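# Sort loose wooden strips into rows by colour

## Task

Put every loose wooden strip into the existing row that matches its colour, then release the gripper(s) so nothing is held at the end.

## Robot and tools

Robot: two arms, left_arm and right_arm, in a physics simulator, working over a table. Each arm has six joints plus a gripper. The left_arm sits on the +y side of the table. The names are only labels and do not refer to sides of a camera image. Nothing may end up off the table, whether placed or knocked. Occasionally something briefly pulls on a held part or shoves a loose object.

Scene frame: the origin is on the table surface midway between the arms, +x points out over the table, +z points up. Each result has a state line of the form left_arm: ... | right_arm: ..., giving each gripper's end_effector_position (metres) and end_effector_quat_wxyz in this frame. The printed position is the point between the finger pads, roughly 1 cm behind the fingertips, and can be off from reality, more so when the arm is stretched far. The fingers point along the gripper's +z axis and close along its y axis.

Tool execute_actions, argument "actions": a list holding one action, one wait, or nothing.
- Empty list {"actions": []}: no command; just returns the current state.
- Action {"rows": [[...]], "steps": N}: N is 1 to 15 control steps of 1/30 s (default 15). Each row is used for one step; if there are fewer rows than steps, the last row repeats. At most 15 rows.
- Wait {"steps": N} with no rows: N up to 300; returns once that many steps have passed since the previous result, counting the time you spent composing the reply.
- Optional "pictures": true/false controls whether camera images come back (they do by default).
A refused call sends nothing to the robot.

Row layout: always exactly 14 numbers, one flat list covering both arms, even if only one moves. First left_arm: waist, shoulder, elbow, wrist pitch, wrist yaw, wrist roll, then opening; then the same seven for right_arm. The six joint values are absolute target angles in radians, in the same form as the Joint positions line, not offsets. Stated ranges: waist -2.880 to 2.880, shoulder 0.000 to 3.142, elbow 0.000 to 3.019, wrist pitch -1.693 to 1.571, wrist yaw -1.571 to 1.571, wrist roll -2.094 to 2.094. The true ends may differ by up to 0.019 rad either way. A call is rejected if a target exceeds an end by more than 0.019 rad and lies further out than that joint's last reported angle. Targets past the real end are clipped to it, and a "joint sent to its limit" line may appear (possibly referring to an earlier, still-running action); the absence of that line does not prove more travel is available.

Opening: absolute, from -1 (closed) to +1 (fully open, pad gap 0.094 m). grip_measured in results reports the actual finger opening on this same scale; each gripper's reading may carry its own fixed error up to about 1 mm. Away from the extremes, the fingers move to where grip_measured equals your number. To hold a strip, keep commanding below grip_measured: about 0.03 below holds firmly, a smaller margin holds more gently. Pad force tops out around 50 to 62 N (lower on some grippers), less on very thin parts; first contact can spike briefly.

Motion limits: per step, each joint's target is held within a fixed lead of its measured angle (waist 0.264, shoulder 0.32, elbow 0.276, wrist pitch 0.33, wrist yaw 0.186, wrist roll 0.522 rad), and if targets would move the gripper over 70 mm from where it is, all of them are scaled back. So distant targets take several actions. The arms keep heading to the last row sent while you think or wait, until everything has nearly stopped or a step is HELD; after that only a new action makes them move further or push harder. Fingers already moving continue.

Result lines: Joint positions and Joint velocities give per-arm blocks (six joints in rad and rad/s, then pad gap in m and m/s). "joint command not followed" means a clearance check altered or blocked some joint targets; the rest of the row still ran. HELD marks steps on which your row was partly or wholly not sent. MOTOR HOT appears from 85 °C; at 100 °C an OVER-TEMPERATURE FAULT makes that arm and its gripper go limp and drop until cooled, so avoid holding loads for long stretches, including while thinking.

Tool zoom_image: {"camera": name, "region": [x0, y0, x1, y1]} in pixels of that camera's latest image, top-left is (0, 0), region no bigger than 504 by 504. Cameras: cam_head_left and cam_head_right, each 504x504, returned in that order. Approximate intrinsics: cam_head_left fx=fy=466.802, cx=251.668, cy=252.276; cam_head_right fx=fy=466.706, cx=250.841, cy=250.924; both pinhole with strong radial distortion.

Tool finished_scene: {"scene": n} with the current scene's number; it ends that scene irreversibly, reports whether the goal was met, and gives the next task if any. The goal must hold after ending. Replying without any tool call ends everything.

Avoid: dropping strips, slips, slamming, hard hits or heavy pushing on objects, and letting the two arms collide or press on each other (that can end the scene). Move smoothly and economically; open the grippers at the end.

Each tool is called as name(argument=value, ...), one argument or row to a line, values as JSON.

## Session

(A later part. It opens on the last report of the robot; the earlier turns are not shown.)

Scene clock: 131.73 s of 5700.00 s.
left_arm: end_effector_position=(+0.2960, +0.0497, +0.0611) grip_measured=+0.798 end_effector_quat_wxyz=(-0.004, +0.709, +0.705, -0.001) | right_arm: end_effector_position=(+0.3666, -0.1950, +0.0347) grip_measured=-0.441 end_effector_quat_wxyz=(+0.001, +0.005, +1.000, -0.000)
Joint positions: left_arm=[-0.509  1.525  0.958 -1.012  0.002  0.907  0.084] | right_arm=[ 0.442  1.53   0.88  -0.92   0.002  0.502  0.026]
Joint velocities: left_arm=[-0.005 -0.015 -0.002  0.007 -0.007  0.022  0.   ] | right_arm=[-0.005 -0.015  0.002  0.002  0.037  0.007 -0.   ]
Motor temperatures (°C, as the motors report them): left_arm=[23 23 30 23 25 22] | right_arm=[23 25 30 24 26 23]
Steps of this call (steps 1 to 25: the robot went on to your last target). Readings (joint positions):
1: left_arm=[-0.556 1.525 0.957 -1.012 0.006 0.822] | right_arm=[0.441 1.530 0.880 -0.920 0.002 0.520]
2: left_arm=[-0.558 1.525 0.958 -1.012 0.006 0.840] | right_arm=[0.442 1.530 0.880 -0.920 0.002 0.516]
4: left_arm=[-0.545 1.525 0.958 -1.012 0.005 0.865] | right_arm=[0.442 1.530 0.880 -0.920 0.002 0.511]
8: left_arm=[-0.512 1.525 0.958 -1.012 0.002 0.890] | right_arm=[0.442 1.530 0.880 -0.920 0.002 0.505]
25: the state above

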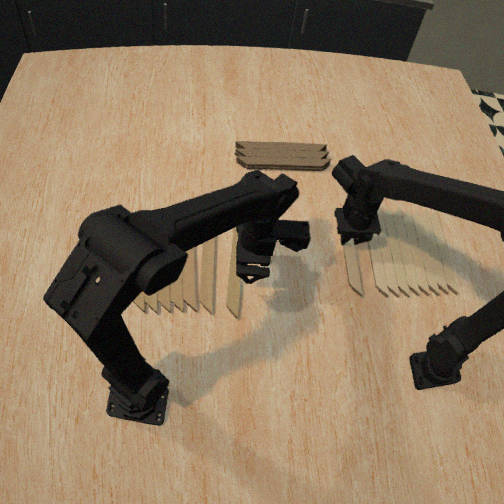

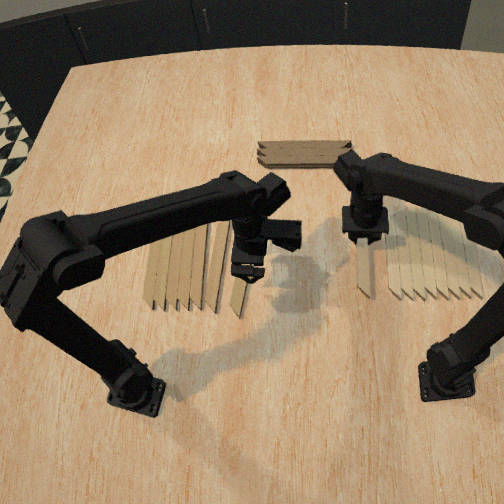

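execute_actions(
  actions=[
    {"rows":[[-0.52,1.605,0.93,-0.87,0,0.92,0.8,0.40,1.565,0.85,-0.855,0,0.44,-0.48]]},
  ],
  pictures=false,
)

execute_actions(
  actions=[
    {"rows":[[-0.5,1.6,0.93,-0.87,0,0.94,0.8,0.40,1.565,0.85,-0.855,0,0.44,-0.3],[-0.485,1.595,0.92,-0.87,0,0.96,0.8,0.40,1.565,0.85,-0.855,0,0.44,-0.3],[-0.47,1.59,0.915,-0.87,0,0.98,0.8,0.40,1.565,0.85,-0.855,0,0.44,-0.3],[-0.455,1.585,0.91,-0.87,0,1.0,0.8,0.40,1.565,0.85,-0.855,0,0.44,-0.3],[-0.44,1.58,0.905,-0.87,0,1.02,0.8,0.40,1.565,0.85,-0.855,0,0.44,-0.3],[-0.425,1.575,0.90,-0.87,0,1.03,0.8,0.40,1.565,0.85,-0.855,0,0.44,-0.3],[-0.41,1.57,0.895,-0.87,0,1.04,0.8,0.40,1.48,0.94,-1.0,0,0.44,-0.3],[-0.395,1.57,0.89,-0.87,0,1.05,0.8,0.40,1.48,0.94,-1.0,0,0.44,-0.3],[-0.38,1.57,0.89,-0.87,0,1.05,0.8,0.40,1.48,0.94,-1.0,0,0.44,-0.3]]},
  ],
  pictures=false,
)

execute_actions(
  actions=[
    {"rows":[[-0.38,1.57,0.89,-0.87,0,1.05,0.8,0.56,1.48,0.92,-1.0,0,-0.98,0.8]]},
  ],
)

zoom_image(
  camera="cam_head_right",
  region=[140,160,460,340],
)

Scene clock: 137.73 s of 5700.00 s.
left_arm: end_effector_position=(+0.3017, +0.0443, +0.0211) grip_measured=+0.798 end_effector_quat_wxyz=(+0.004, +0.710, +0.704, -0.000) | right_arm: end_effector_position=(+0.3689, -0.2080, +0.0163) grip_measured=-0.441 end_effector_quat_wxyz=(-0.000, +0.000, +1.000, +0.000)
Joint positions: left_arm=[-0.511  1.602  0.923 -0.884  0.002  0.908  0.084] | right_arm=[ 0.407  1.557  0.85  -0.864 -0.     0.457  0.026]
Joint velocities: left_arm=[ 0.024  0.015 -0.007 -0.007 -0.007 -0.037  0.   ] | right_arm=[-0.005 -0.005  0.017 -0.012  0.007 -0.11   0.   ]
Motor temperatures (°C, as the motors report them): left_arm=[23 23 30 23 25 22] | right_arm=[23 25 30 24 26 23]
Steps of this call (steps 1 to 15: the robot went on to your last target; steps 16 to 90: nothing new was sent; then 2.50 s passed at rest; steps 91 to 105: all 15 steps of this action). Readings (joint positions):
91: left_arm=[-0.510 1.528 0.953 -0.988 0.002 0.908] | right_arm=[0.440 1.531 0.876 -0.909 0.001 0.494]
92: left_arm=[-0.510 1.535 0.948 -0.948 0.002 0.908] | right_arm=[0.436 1.532 0.870 -0.890 0.000 0.485]
94: left_arm=[-0.510 1.562 0.942 -0.903 0.002 0.908] | right_arm=[0.422 1.540 0.860 -0.872 0.000 0.473]
98: left_arm=[-0.511 1.600 0.928 -0.886 0.002 0.908] | right_arm=[0.407 1.557 0.850 -0.867 -0.000 0.461]
105: the state above

Scene clock: 138.23 s of 5700.00 s.
left_arm: end_effector_position=(+0.3227, +0.0959, +0.0200) grip_measured=+0.798 end_effector_quat_wxyz=(+0.001, +0.704, +0.711, -0.001) | right_arm: end_effector_position=(+0.3700, -0.2073, +0.0593) grip_measured=-0.303 end_effector_quat_wxyz=(+0.002, -0.002, +1.000, +0.001)
Joint positions: left_arm=[-0.373  1.58   0.892 -0.881  0.002  1.027  0.084] | right_arm=[ 0.407  1.48   0.902 -0.989 -0.001  0.452  0.033]
Joint velocities: left_arm=[-0.024 -0.015 -0.017 -0.017  0.037 -0.066  0.   ] | right_arm=[-0.015 -0.083  0.076  0.002  0.095 -0.037  0.001]
Motor temperatures (°C, as the motors report them): left_arm=[23 23 30 23 25 22] | right_arm=[23 25 30 24 26 23]
Steps of this call (steps 1 to 15: all 15 steps of this action). Readings (joint positions):
1: left_arm=[-0.511 1.602 0.923 -0.884 0.002 0.911] | right_arm=[0.407 1.557 0.850 -0.864 -0.001 0.457]
2: left_arm=[-0.510 1.602 0.923 -0.884 0.002 0.918] | right_arm=[0.407 1.557 0.850 -0.864 -0.001 0.456]
4: left_arm=[-0.499 1.602 0.920 -0.883 0.002 0.939] | right_arm=[0.407 1.557 0.850 -0.864 -0.001 0.454]
8: left_arm=[-0.441 1.589 0.904 -0.881 0.003 0.990] | right_arm=[0.407 1.549 0.865 -0.929 -0.001 0.453]
15: the state above

Scene clock: 138.73 s of 5700.00 s.
left_arm: end_effector_position=(+0.3226, +0.0958, +0.0200) grip_measured=+0.798 end_effector_quat_wxyz=(+0.001, +0.707, +0.708, -0.001) | right_arm: end_effector_position=(+0.3380, -0.1538, +0.0604) grip_measured=+0.797 end_effector_quat_wxyz=(+0.002, -0.660, +0.751, +0.001)
Joint positions: left_arm=[-0.373  1.58   0.892 -0.881  0.002  1.035  0.084] | right_arm=[ 0.573  1.478  0.903 -0.991 -0.002 -0.82   0.084]
Joint velocities: left_arm=[-0.015 -0.005  0.012 -0.007  0.007 -0.007  0.   ] | right_arm=[-0.005  0.005 -0.022  0.002 -0.066 -1.004 -0.   ]
Motor temperatures (°C, as the motors report them): left_arm=[23 23 30 23 25 22] | right_arm=[23 25 30 24 26 23]
Steps of this call (steps 1 to 15: all 15 steps of this action). Readings (joint positions):
1: left_arm=[-0.373 1.580 0.892 -0.881 0.002 1.029] | right_arm=[0.417 1.478 0.903 -0.989 0.005 0.374]
2: left_arm=[-0.373 1.580 0.892 -0.881 0.002 1.031] | right_arm=[0.438 1.477 0.903 -0.989 0.007 0.276]
4: left_arm=[-0.373 1.580 0.892 -0.881 0.002 1.033] | right_arm=[0.505 1.478 0.903 -0.990 0.004 0.080]
8: left_arm=[-0.373 1.580 0.892 -0.881 0.002 1.035] | right_arm=[0.577 1.478 0.903 -0.991 -0.002 -0.316]
15: the state above

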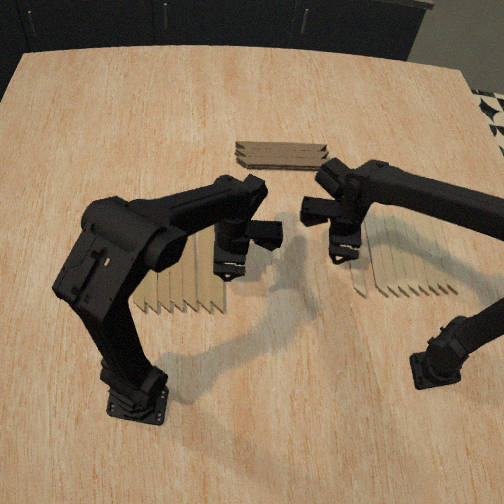

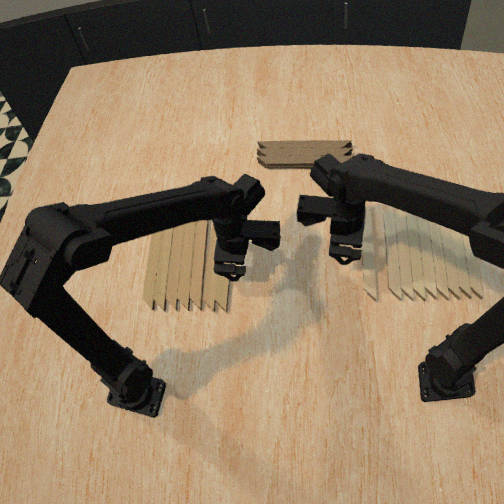

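Region (140, 160, 460, 340) of cam_head_right's 504x504 image, scaled by 1.575, with more detail than that image has; it fills the top 284 rows of this view, and the rest is white.

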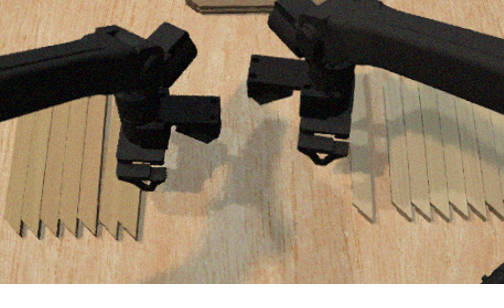

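execute_actions(
  actions=[
    {"rows":[[-0.40,1.45,0.96,-1.05,0,1.05,0.8,0.53,1.535,0.84,-0.855,0,-1.03,0.8]]},
  ],
  pictures=false,
)

execute_actions(
  actions=[
    {"rows":[[0,1.2,0.96,-1.2,0,1.05,0.8,0.51,1.53,0.835,-0.855,0,-1.05,0.8],[0,1.2,0.96,-1.2,0,1.05,0.8,0.495,1.525,0.83,-0.855,0,-1.06,0.8],[0.3,1.2,0.96,-1.2,0,1.05,0.8,0.48,1.52,0.825,-0.855,0,-1.07,0.8],[0.3,1.2,0.96,-1.2,0,1.05,0.8,0.465,1.515,0.82,-0.855,0,-1.08,0.8],[0.5,1.2,0.96,-1.2,0,1.05,0.8,0.45,1.51,0.815,-0.855,0,-1.09,0.8],[0.5,1.2,0.96,-1.2,0,1.05,0.8,0.435,1.505,0.81,-0.855,0,-1.1,0.8]]},
  ],
)

zoom_image(
  camera="cam_head_left",
  region=[130,160,470,340],
)

Scene clock: 144.97 s of 5700.00 s.
left_arm: end_effector_position=(+0.3142, +0.0911, +0.0888) grip_measured=+0.798 end_effector_quat_wxyz=(+0.020, +0.715, +0.699, +0.004) | right_arm: end_effector_position=(+0.3404, -0.1685, +0.0193) grip_measured=+0.797 end_effector_quat_wxyz=(-0.003, +0.718, -0.696, -0.000)
Joint positions: left_arm=[-0.395  1.433  0.94  -1.037  0.001  1.038  0.084] | right_arm=[ 0.537  1.536  0.835 -0.865 -0.001 -1.017  0.084]
Joint velocities: left_arm=[-0.005 -0.005  0.002  0.007 -0.066  0.037 -0.001] | right_arm=[-0.005 -0.005 -0.002  0.027  0.037 -0.066 -0.001]
Motor temperatures (°C, as the motors report them): left_arm=[23 23 30 23 25 22] | right_arm=[23 25 30 24 26 23]
Steps of this call (steps 1 to 30: the robot went on to your last target; steps 31 to 90: nothing new was sent; then 2.73 s passed at rest; steps 91 to 105: all 15 steps of this action). Readings (joint positions):
91: left_arm=[-0.375 1.573 0.897 -0.910 0.001 1.036] | right_arm=[0.571 1.479 0.894 -0.967 -0.002 -0.976]
92: left_arm=[-0.378 1.559 0.901 -0.958 0.001 1.036] | right_arm=[0.566 1.481 0.882 -0.924 -0.002 -0.985]
94: left_arm=[-0.386 1.508 0.905 -1.012 0.001 1.037] | right_arm=[0.552 1.498 0.859 -0.882 -0.002 -0.997]
98: left_arm=[-0.395 1.437 0.930 -1.035 0.001 1.038] | right_arm=[0.537 1.532 0.837 -0.870 -0.001 -1.010]
105: the state above

Scene clock: 145.47 s of 5700.00 s.
left_arm: end_effector_position=(+0.3225, +0.3941, +0.1655) grip_measured=+0.798 end_effector_quat_wxyz=(+0.051, +0.364, +0.929, +0.042) | right_arm: end_effector_position=(+0.3516, -0.2054, +0.0174) grip_measured=+0.797 end_effector_quat_wxyz=(+0.001, +0.706, -0.708, -0.001)
Joint positions: left_arm=[ 0.452  1.198  0.937 -1.177 -0.002  1.038  0.084] | right_arm=[ 0.435  1.522  0.813 -0.863 -0.001 -1.084  0.084]
Joint velocities: left_arm=[ 1.802  0.005 -0.002 -0.085 -0.242  0.007 -0.001] | right_arm=[-0.005 -0.015  0.007 -0.017 -0.095 -0.066  0.   ]
Motor temperatures (°C, as the motors report them): left_arm=[23 23 30 23 25 22] | right_arm=[23 25 30 24 26 23]
Steps of this call (steps 1 to 15: all 15 steps of this action). Readings (joint positions):
1: left_arm=[-0.385 1.426 0.940 -1.049 0.005 1.038] | right_arm=[0.536 1.536 0.835 -0.865 -0.001 -1.020]
2: left_arm=[-0.364 1.412 0.938 -1.071 0.006 1.038] | right_arm=[0.533 1.536 0.835 -0.865 -0.001 -1.026]
4: left_arm=[-0.284 1.362 0.937 -1.110 0.006 1.038] | right_arm=[0.516 1.535 0.832 -0.864 -0.001 -1.039]
8: left_arm=[-0.053 1.251 0.937 -1.153 0.005 1.038] | right_arm=[0.454 1.527 0.817 -0.863 -0.001 -1.066]
15: the state above

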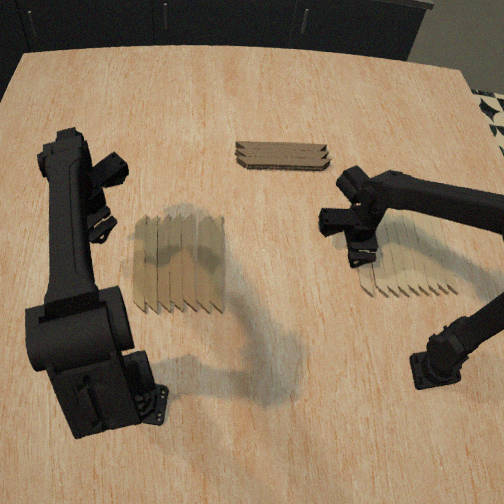

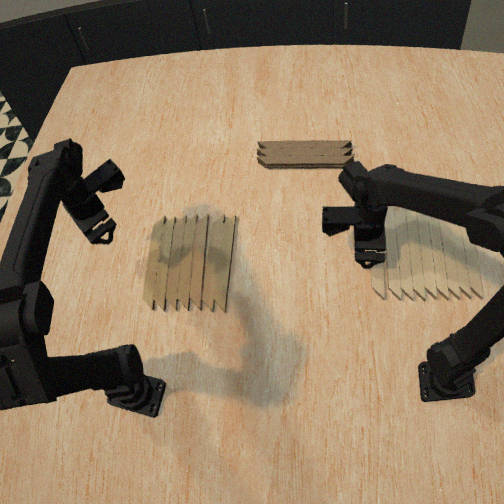

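Region (130, 160, 470, 340) of cam_head_left's 504x504 image, scaled by 1.482, with more detail than that image has; it fills the top 267 rows of this view, and the rest is white.

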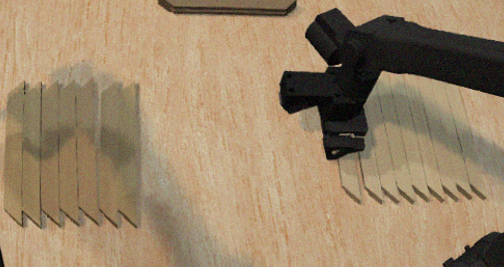

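execute_actions(
  actions=[
    {"rows":[[0.5,1.2,0.96,-1.2,0,1.05,0.8,0.41,1.505,0.81,-0.855,0,-1.12,0.8]],"steps":12},
  ],
  pictures=false,
)

execute_actions(
  actions=[
    {"rows":[[0.5,1.2,0.96,-1.2,0,1.05,0.8,0.6,1.4,0.92,-1.05,0,-1.12,0.8]]},
  ],
)

finished_scene(
  scene=1,
)

Scene clock: 150.17 s of 5700.00 s.
left_arm: end_effector_position=(+0.3148, +0.4100, +0.1652) grip_measured=+0.798 end_effector_quat_wxyz=(+0.047, +0.340, +0.938, +0.040) | right_arm: end_effector_position=(+0.3536, -0.2093, +0.0174) grip_measured=+0.797 end_effector_quat_wxyz=(+0.001, +0.710, -0.705, -0.001)
Joint positions: left_arm=[ 0.502  1.198  0.937 -1.186 -0.002  1.038  0.084] | right_arm=[ 0.423  1.522  0.813 -0.863 -0.001 -1.106  0.084]
Joint velocities: left_arm=[-0.005 -0.005 -0.017 -0.012 -0.037 -0.051 -0.   ] | right_arm=[-0.024 -0.005 -0.017 -0.022 -0.007  0.11  -0.   ]
Motor temperatures (°C, as the motors report them): left_arm=[23 23 30 23 25 22] | right_arm=[23 25 30 24 26 23]
Steps of this call (steps 1 to 30: the robot went on to your last target; steps 31 to 90: nothing new was sent; then 1.30 s passed at rest; steps 91 to 102: all 12 steps of this action). Readings (joint positions):
91: left_arm=[0.502 1.198 0.937 -1.186 -0.002 1.038] | right_arm=[0.434 1.522 0.813 -0.863 -0.001 -1.090]
92: left_arm=[0.502 1.198 0.937 -1.186 -0.002 1.038] | right_arm=[0.433 1.522 0.813 -0.863 -0.001 -1.093]
94: left_arm=[0.502 1.198 0.937 -1.186 -0.002 1.038] | right_arm=[0.428 1.522 0.813 -0.863 -0.001 -1.098]
98: left_arm=[0.502 1.198 0.937 -1.186 -0.002 1.038] | right_arm=[0.423 1.522 0.813 -0.863 -0.001 -1.104]
102: the state above

Scene clock: 150.67 s of 5700.00 s.
left_arm: end_effector_position=(+0.3148, +0.4100, +0.1652) grip_measured=+0.798 end_effector_quat_wxyz=(+0.047, +0.340, +0.938, +0.040) | right_arm: end_effector_position=(+0.3190, -0.1498, +0.0867) grip_measured=+0.797 end_effector_quat_wxyz=(-0.015, +0.774, -0.633, +0.002)
Joint positions: left_arm=[ 0.502  1.198  0.937 -1.186 -0.002  1.038  0.084] | right_arm=[ 0.612  1.39   0.89  -1.041 -0.002 -1.109  0.084]
Joint velocities: left_arm=[-0.024  0.005  0.002 -0.002  0.051 -0.007 -0.001] | right_arm=[ 0.005 -0.005 -0.017 -0.002 -0.066 -0.007 -0.   ]
Motor temperatures (°C, as the motors report them): left_arm=[23 23 30 23 25 22] | right_arm=[23 25 30 24 26 23]
Steps of this call (steps 1 to 15: all 15 steps of this action). Readings (joint positions):
1: left_arm=[0.502 1.198 0.937 -1.186 -0.002 1.038] | right_arm=[0.431 1.519 0.817 -0.886 0.003 -1.106]
2: left_arm=[0.502 1.198 0.937 -1.186 -0.002 1.038] | right_arm=[0.450 1.511 0.824 -0.927 0.005 -1.106]
4: left_arm=[0.502 1.198 0.937 -1.186 -0.002 1.038] | right_arm=[0.513 1.480 0.837 -0.988 0.004 -1.106]
8: left_arm=[0.502 1.198 0.937 -1.186 -0.002 1.038] | right_arm=[0.610 1.410 0.874 -1.035 -0.002 -1.108]
15: the state above

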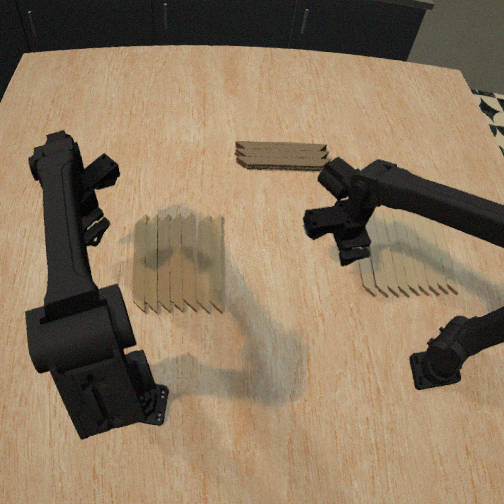

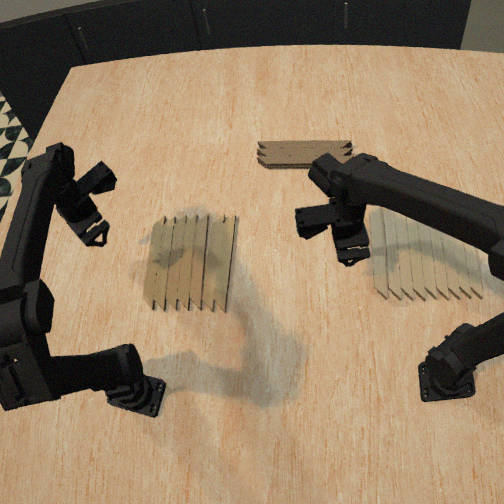

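The scene is finished: the task was done.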